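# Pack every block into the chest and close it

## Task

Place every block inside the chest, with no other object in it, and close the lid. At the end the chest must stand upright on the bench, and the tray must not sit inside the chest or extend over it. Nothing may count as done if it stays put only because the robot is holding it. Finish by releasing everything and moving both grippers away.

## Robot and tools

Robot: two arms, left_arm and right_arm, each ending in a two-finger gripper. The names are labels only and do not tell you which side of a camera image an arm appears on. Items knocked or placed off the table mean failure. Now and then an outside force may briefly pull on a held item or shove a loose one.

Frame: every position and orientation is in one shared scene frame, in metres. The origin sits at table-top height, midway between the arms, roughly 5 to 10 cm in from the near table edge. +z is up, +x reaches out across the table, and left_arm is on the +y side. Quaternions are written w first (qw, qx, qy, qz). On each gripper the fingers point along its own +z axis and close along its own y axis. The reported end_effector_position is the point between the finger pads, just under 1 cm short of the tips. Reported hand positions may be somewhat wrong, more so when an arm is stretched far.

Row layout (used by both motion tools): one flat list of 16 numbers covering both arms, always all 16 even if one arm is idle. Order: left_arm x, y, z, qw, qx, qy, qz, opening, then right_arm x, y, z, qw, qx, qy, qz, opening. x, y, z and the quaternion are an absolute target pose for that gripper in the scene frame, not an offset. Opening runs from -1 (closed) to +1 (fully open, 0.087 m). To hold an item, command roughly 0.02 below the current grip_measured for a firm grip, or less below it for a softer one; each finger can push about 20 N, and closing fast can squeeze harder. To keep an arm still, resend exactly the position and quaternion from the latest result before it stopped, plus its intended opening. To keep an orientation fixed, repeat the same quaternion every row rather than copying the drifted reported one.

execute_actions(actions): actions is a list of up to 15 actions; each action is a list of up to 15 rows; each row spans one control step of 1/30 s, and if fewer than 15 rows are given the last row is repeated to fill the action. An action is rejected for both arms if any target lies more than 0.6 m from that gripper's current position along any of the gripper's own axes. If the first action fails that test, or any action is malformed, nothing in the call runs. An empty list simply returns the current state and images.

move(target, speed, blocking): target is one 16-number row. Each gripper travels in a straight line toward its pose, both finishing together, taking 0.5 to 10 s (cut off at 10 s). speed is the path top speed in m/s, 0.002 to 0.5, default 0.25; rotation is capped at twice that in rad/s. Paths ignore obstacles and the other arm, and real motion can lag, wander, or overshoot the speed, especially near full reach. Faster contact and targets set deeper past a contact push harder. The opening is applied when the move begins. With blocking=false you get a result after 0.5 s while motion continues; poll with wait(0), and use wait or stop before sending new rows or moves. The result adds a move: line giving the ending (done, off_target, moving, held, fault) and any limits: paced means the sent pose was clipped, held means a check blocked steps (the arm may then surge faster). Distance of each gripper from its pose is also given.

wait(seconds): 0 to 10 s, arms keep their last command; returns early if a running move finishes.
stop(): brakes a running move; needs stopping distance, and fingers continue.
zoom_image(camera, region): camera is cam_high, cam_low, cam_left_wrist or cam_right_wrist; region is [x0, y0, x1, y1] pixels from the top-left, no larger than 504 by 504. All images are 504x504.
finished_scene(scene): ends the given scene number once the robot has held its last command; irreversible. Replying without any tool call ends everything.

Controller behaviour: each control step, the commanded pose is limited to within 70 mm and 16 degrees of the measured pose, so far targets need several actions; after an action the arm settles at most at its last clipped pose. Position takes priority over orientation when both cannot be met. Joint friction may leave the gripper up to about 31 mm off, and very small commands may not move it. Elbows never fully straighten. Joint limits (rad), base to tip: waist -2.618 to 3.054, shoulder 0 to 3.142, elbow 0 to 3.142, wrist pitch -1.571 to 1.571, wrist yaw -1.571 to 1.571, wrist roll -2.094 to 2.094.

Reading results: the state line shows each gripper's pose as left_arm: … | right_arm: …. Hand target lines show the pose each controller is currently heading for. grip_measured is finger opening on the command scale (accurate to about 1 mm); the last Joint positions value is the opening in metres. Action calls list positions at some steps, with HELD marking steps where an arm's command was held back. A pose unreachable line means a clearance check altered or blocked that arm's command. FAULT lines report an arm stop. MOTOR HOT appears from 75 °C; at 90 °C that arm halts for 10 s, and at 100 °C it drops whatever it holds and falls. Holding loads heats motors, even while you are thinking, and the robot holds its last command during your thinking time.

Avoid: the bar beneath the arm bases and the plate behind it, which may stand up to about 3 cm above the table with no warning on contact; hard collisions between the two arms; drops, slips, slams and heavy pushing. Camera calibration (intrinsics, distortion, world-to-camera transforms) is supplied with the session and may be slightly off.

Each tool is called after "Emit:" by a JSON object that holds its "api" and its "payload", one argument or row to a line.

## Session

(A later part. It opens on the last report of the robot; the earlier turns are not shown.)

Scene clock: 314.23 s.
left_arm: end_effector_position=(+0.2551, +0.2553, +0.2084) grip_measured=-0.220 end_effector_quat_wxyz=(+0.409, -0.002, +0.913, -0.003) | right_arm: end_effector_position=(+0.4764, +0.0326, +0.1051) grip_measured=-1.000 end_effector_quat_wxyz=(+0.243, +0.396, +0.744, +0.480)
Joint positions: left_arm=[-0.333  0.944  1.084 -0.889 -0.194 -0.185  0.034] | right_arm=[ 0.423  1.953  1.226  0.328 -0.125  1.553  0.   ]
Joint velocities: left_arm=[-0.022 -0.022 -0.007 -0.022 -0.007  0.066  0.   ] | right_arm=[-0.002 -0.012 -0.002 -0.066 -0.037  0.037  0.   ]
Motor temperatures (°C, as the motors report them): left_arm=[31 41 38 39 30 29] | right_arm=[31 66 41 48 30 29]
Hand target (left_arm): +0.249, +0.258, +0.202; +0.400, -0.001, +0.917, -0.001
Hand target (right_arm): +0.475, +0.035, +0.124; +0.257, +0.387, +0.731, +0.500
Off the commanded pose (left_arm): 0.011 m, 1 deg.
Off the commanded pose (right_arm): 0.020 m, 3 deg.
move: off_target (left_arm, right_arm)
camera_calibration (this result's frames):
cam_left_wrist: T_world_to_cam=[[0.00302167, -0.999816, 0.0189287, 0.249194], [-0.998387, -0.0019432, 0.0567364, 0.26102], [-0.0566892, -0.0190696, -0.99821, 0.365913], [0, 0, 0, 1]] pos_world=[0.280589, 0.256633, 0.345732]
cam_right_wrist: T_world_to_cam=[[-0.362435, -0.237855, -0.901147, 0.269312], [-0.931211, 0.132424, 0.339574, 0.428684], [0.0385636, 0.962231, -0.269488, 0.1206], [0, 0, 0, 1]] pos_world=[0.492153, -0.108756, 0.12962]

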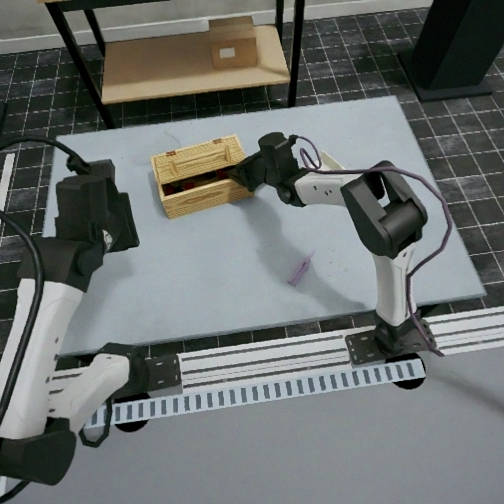

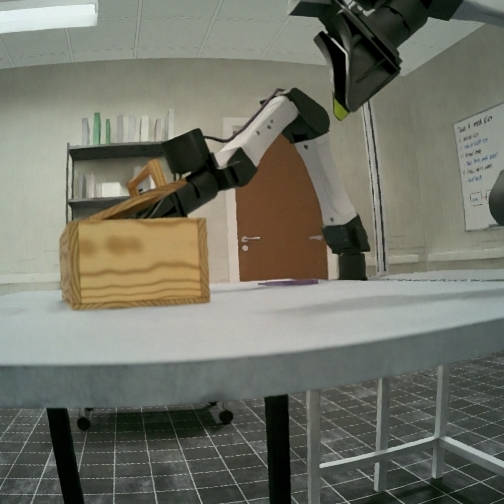

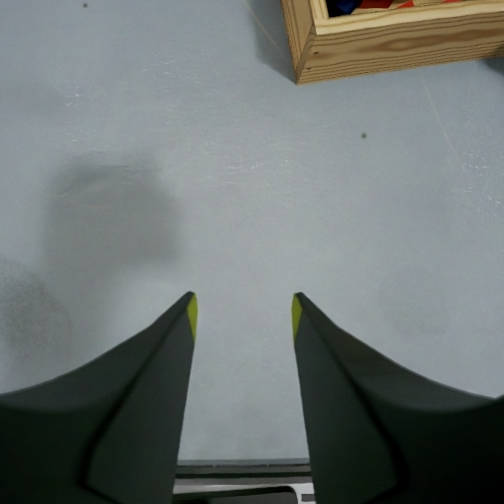

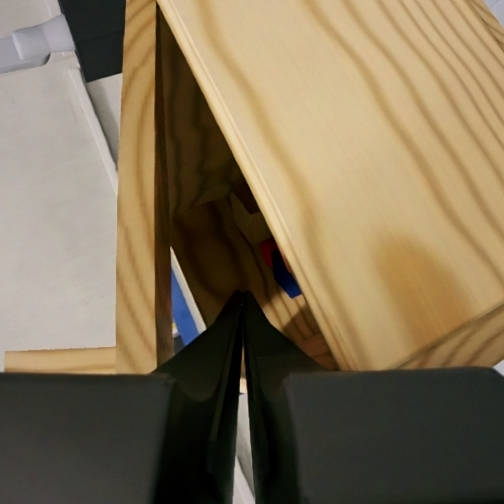

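Slide out slowly along the finger axis.

Emit:
{"api": "move", "payload": {
  "target": [0.25,0.26,0.2,0.4,0,0.916,0,-0.22,0.41,-0.01,0.118,0.257,0.387,0.731,0.5,-1],
  "speed": 0.02
}}

Emit:
{"api": "move", "payload": {
  "target": [0.25,0.26,0.2,0.4,0,0.916,0,-0.22,0.3,-0.12,0.17,0.257,0.387,0.731,0.5,-1],
  "speed": 0.15
}}

Scene clock: 323.20 s.
left_arm: end_effector_position=(+0.2550, +0.2574, +0.2080) grip_measured=-0.220 end_effector_quat_wxyz=(+0.407, -0.001, +0.913, -0.002) | right_arm: end_effector_position=(+0.4102, -0.0057, +0.1070) grip_measured=-1.000 end_effector_quat_wxyz=(+0.246, +0.394, +0.738, +0.489)
Joint positions: left_arm=[-0.321  0.944  1.084 -0.89  -0.186 -0.175  0.034] | right_arm=[ 0.412  1.7    0.865  0.458 -0.137  1.555  0.   ]
Joint velocities: left_arm=[ 0.002  0.002 -0.022  0.037  0.037 -0.051 -0.   ] | right_arm=[-0.007 -0.002 -0.012 -0.007 -0.051 -0.007  0.   ]
Motor temperatures (°C, as the motors report them): left_arm=[31 39 38 39 30 29] | right_arm=[31 65 41 49 30 29]
Hand target (left_arm): +0.250, +0.260, +0.200; +0.400, +0.000, +0.917, -0.000
Hand target (right_arm): +0.410, -0.010, +0.116; +0.257, +0.387, +0.731, +0.500
Off the commanded pose (left_arm): 0.010 m, 1 deg.
Off the commanded pose (right_arm): 0.012 m, 2 deg.
move: off_target (right_arm)
camera_calibration (this result's frames):
cam_left_wrist: T_world_to_cam=[[0.00189115, -0.999872, 0.0158581, 0.252249], [-0.998223, -0.00094313, 0.0595773, 0.260124], [-0.0595547, -0.0159426, -0.998098, 0.365475], [0, 0, 0, 1]] pos_world=[0.280951, 0.258289, 0.345283]
cam_right_wrist: T_world_to_cam=[[-0.346948, -0.223798, -0.910792, 0.232617], [-0.936908, 0.12701, 0.325688, 0.375323], [0.0427919, 0.966324, -0.253744, 0.157095], [0, 0, 0, 1]] pos_world=[0.425627, -0.147415, 0.129489]

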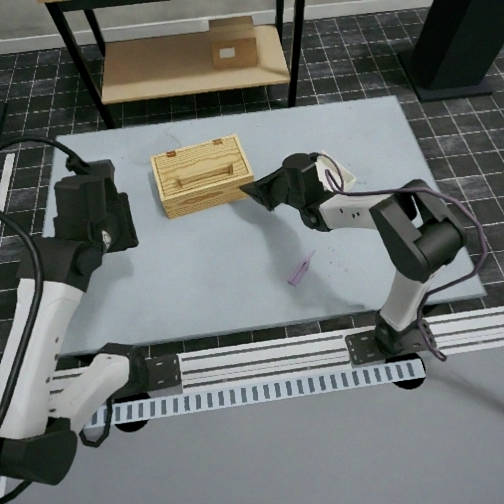

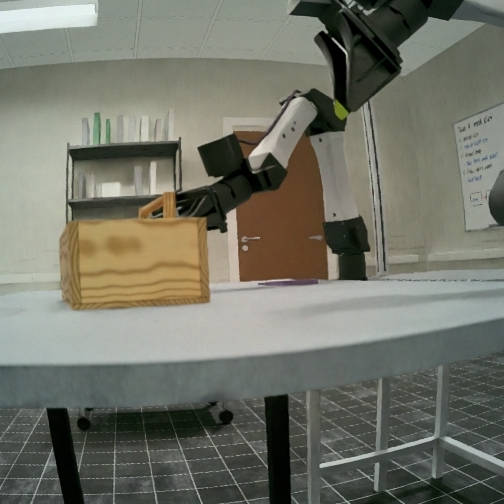

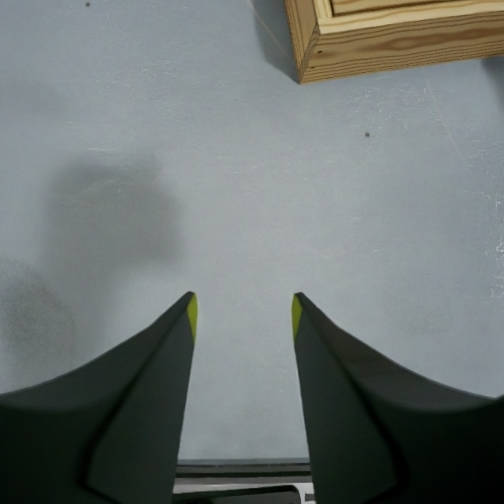

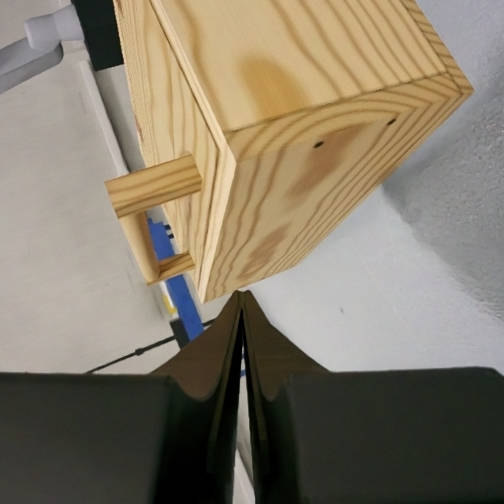

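Scene clock: 325.03 s.
left_arm: end_effector_position=(+0.2550, +0.2574, +0.2080) grip_measured=-0.220 end_effector_quat_wxyz=(+0.407, -0.001, +0.913, -0.002) | right_arm: end_effector_position=(+0.3038, -0.1164, +0.1708) grip_measured=-1.000 end_effector_quat_wxyz=(+0.256, +0.388, +0.729, +0.503)
Joint positions: left_arm=[-0.321  0.944  1.084 -0.89  -0.186 -0.175  0.034] | right_arm=[ 0.14   0.975  0.543  0.072 -0.391  1.46   0.   ]
Joint velocities: left_arm=[ 0.007 -0.007 -0.002  0.022  0.037 -0.037  0.   ] | right_arm=[-0.007 -0.007 -0.017 -0.022 -0.037 -0.022  0.   ]
Motor temperatures (°C, as the motors report them): left_arm=[31 39 38 39 30 29] | right_arm=[31 64 41 49 30 29]
Hand target (left_arm): +0.250, +0.260, +0.200; +0.400, -0.000, +0.917, -0.000
Hand target (right_arm): +0.299, -0.119, +0.167; +0.257, +0.387, +0.731, +0.500
Off the commanded pose (left_arm): 0.010 m, 1 deg.
Off the commanded pose (right_arm): 0.005 m, 0 deg.
move: done
camera_calibration (this result's frames):
cam_left_wrist: T_world_to_cam=[[0.00189115, -0.999872, 0.0158581, 0.252249], [-0.998223, -0.00094313, 0.0595773, 0.260124], [-0.0595547, -0.0159426, -0.998098, 0.365475], [0, 0, 0, 1]] pos_world=[0.280951, 0.258289, 0.345283]
cam_right_wrist: T_world_to_cam=[[-0.313719, -0.20598, -0.926905, 0.223773], [-0.948019, 0.122732, 0.293592, 0.277225], [0.0532869, 0.970829, -0.233776, 0.278732], [0, 0, 0, 1]] pos_world=[0.318164, -0.258533, 0.191187]

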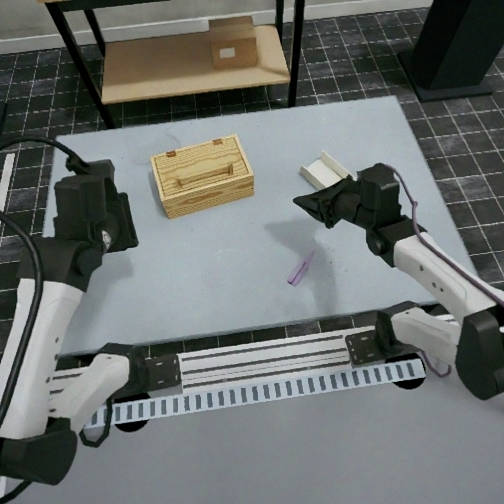

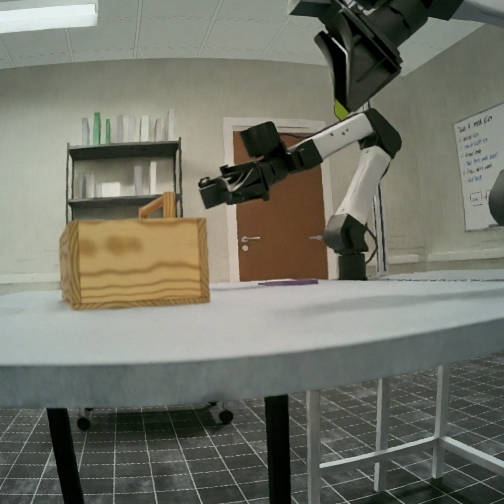

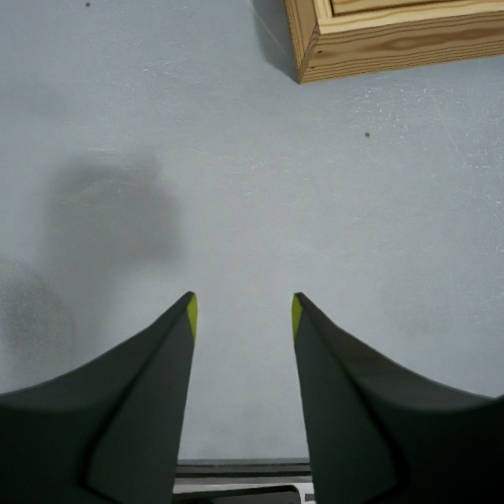

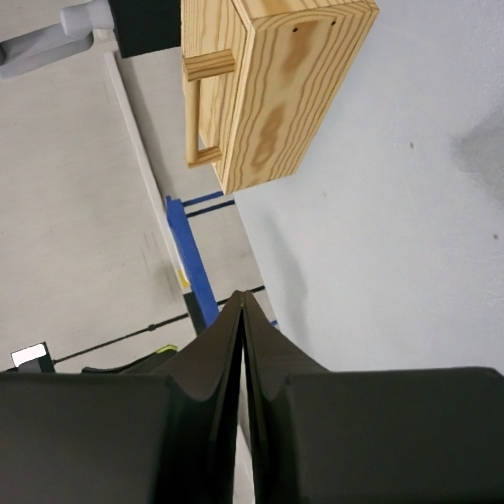

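Emit:
{"api": "finished_scene", "payload": {
  "scene": 1
}}

The scene is finished: the task was done.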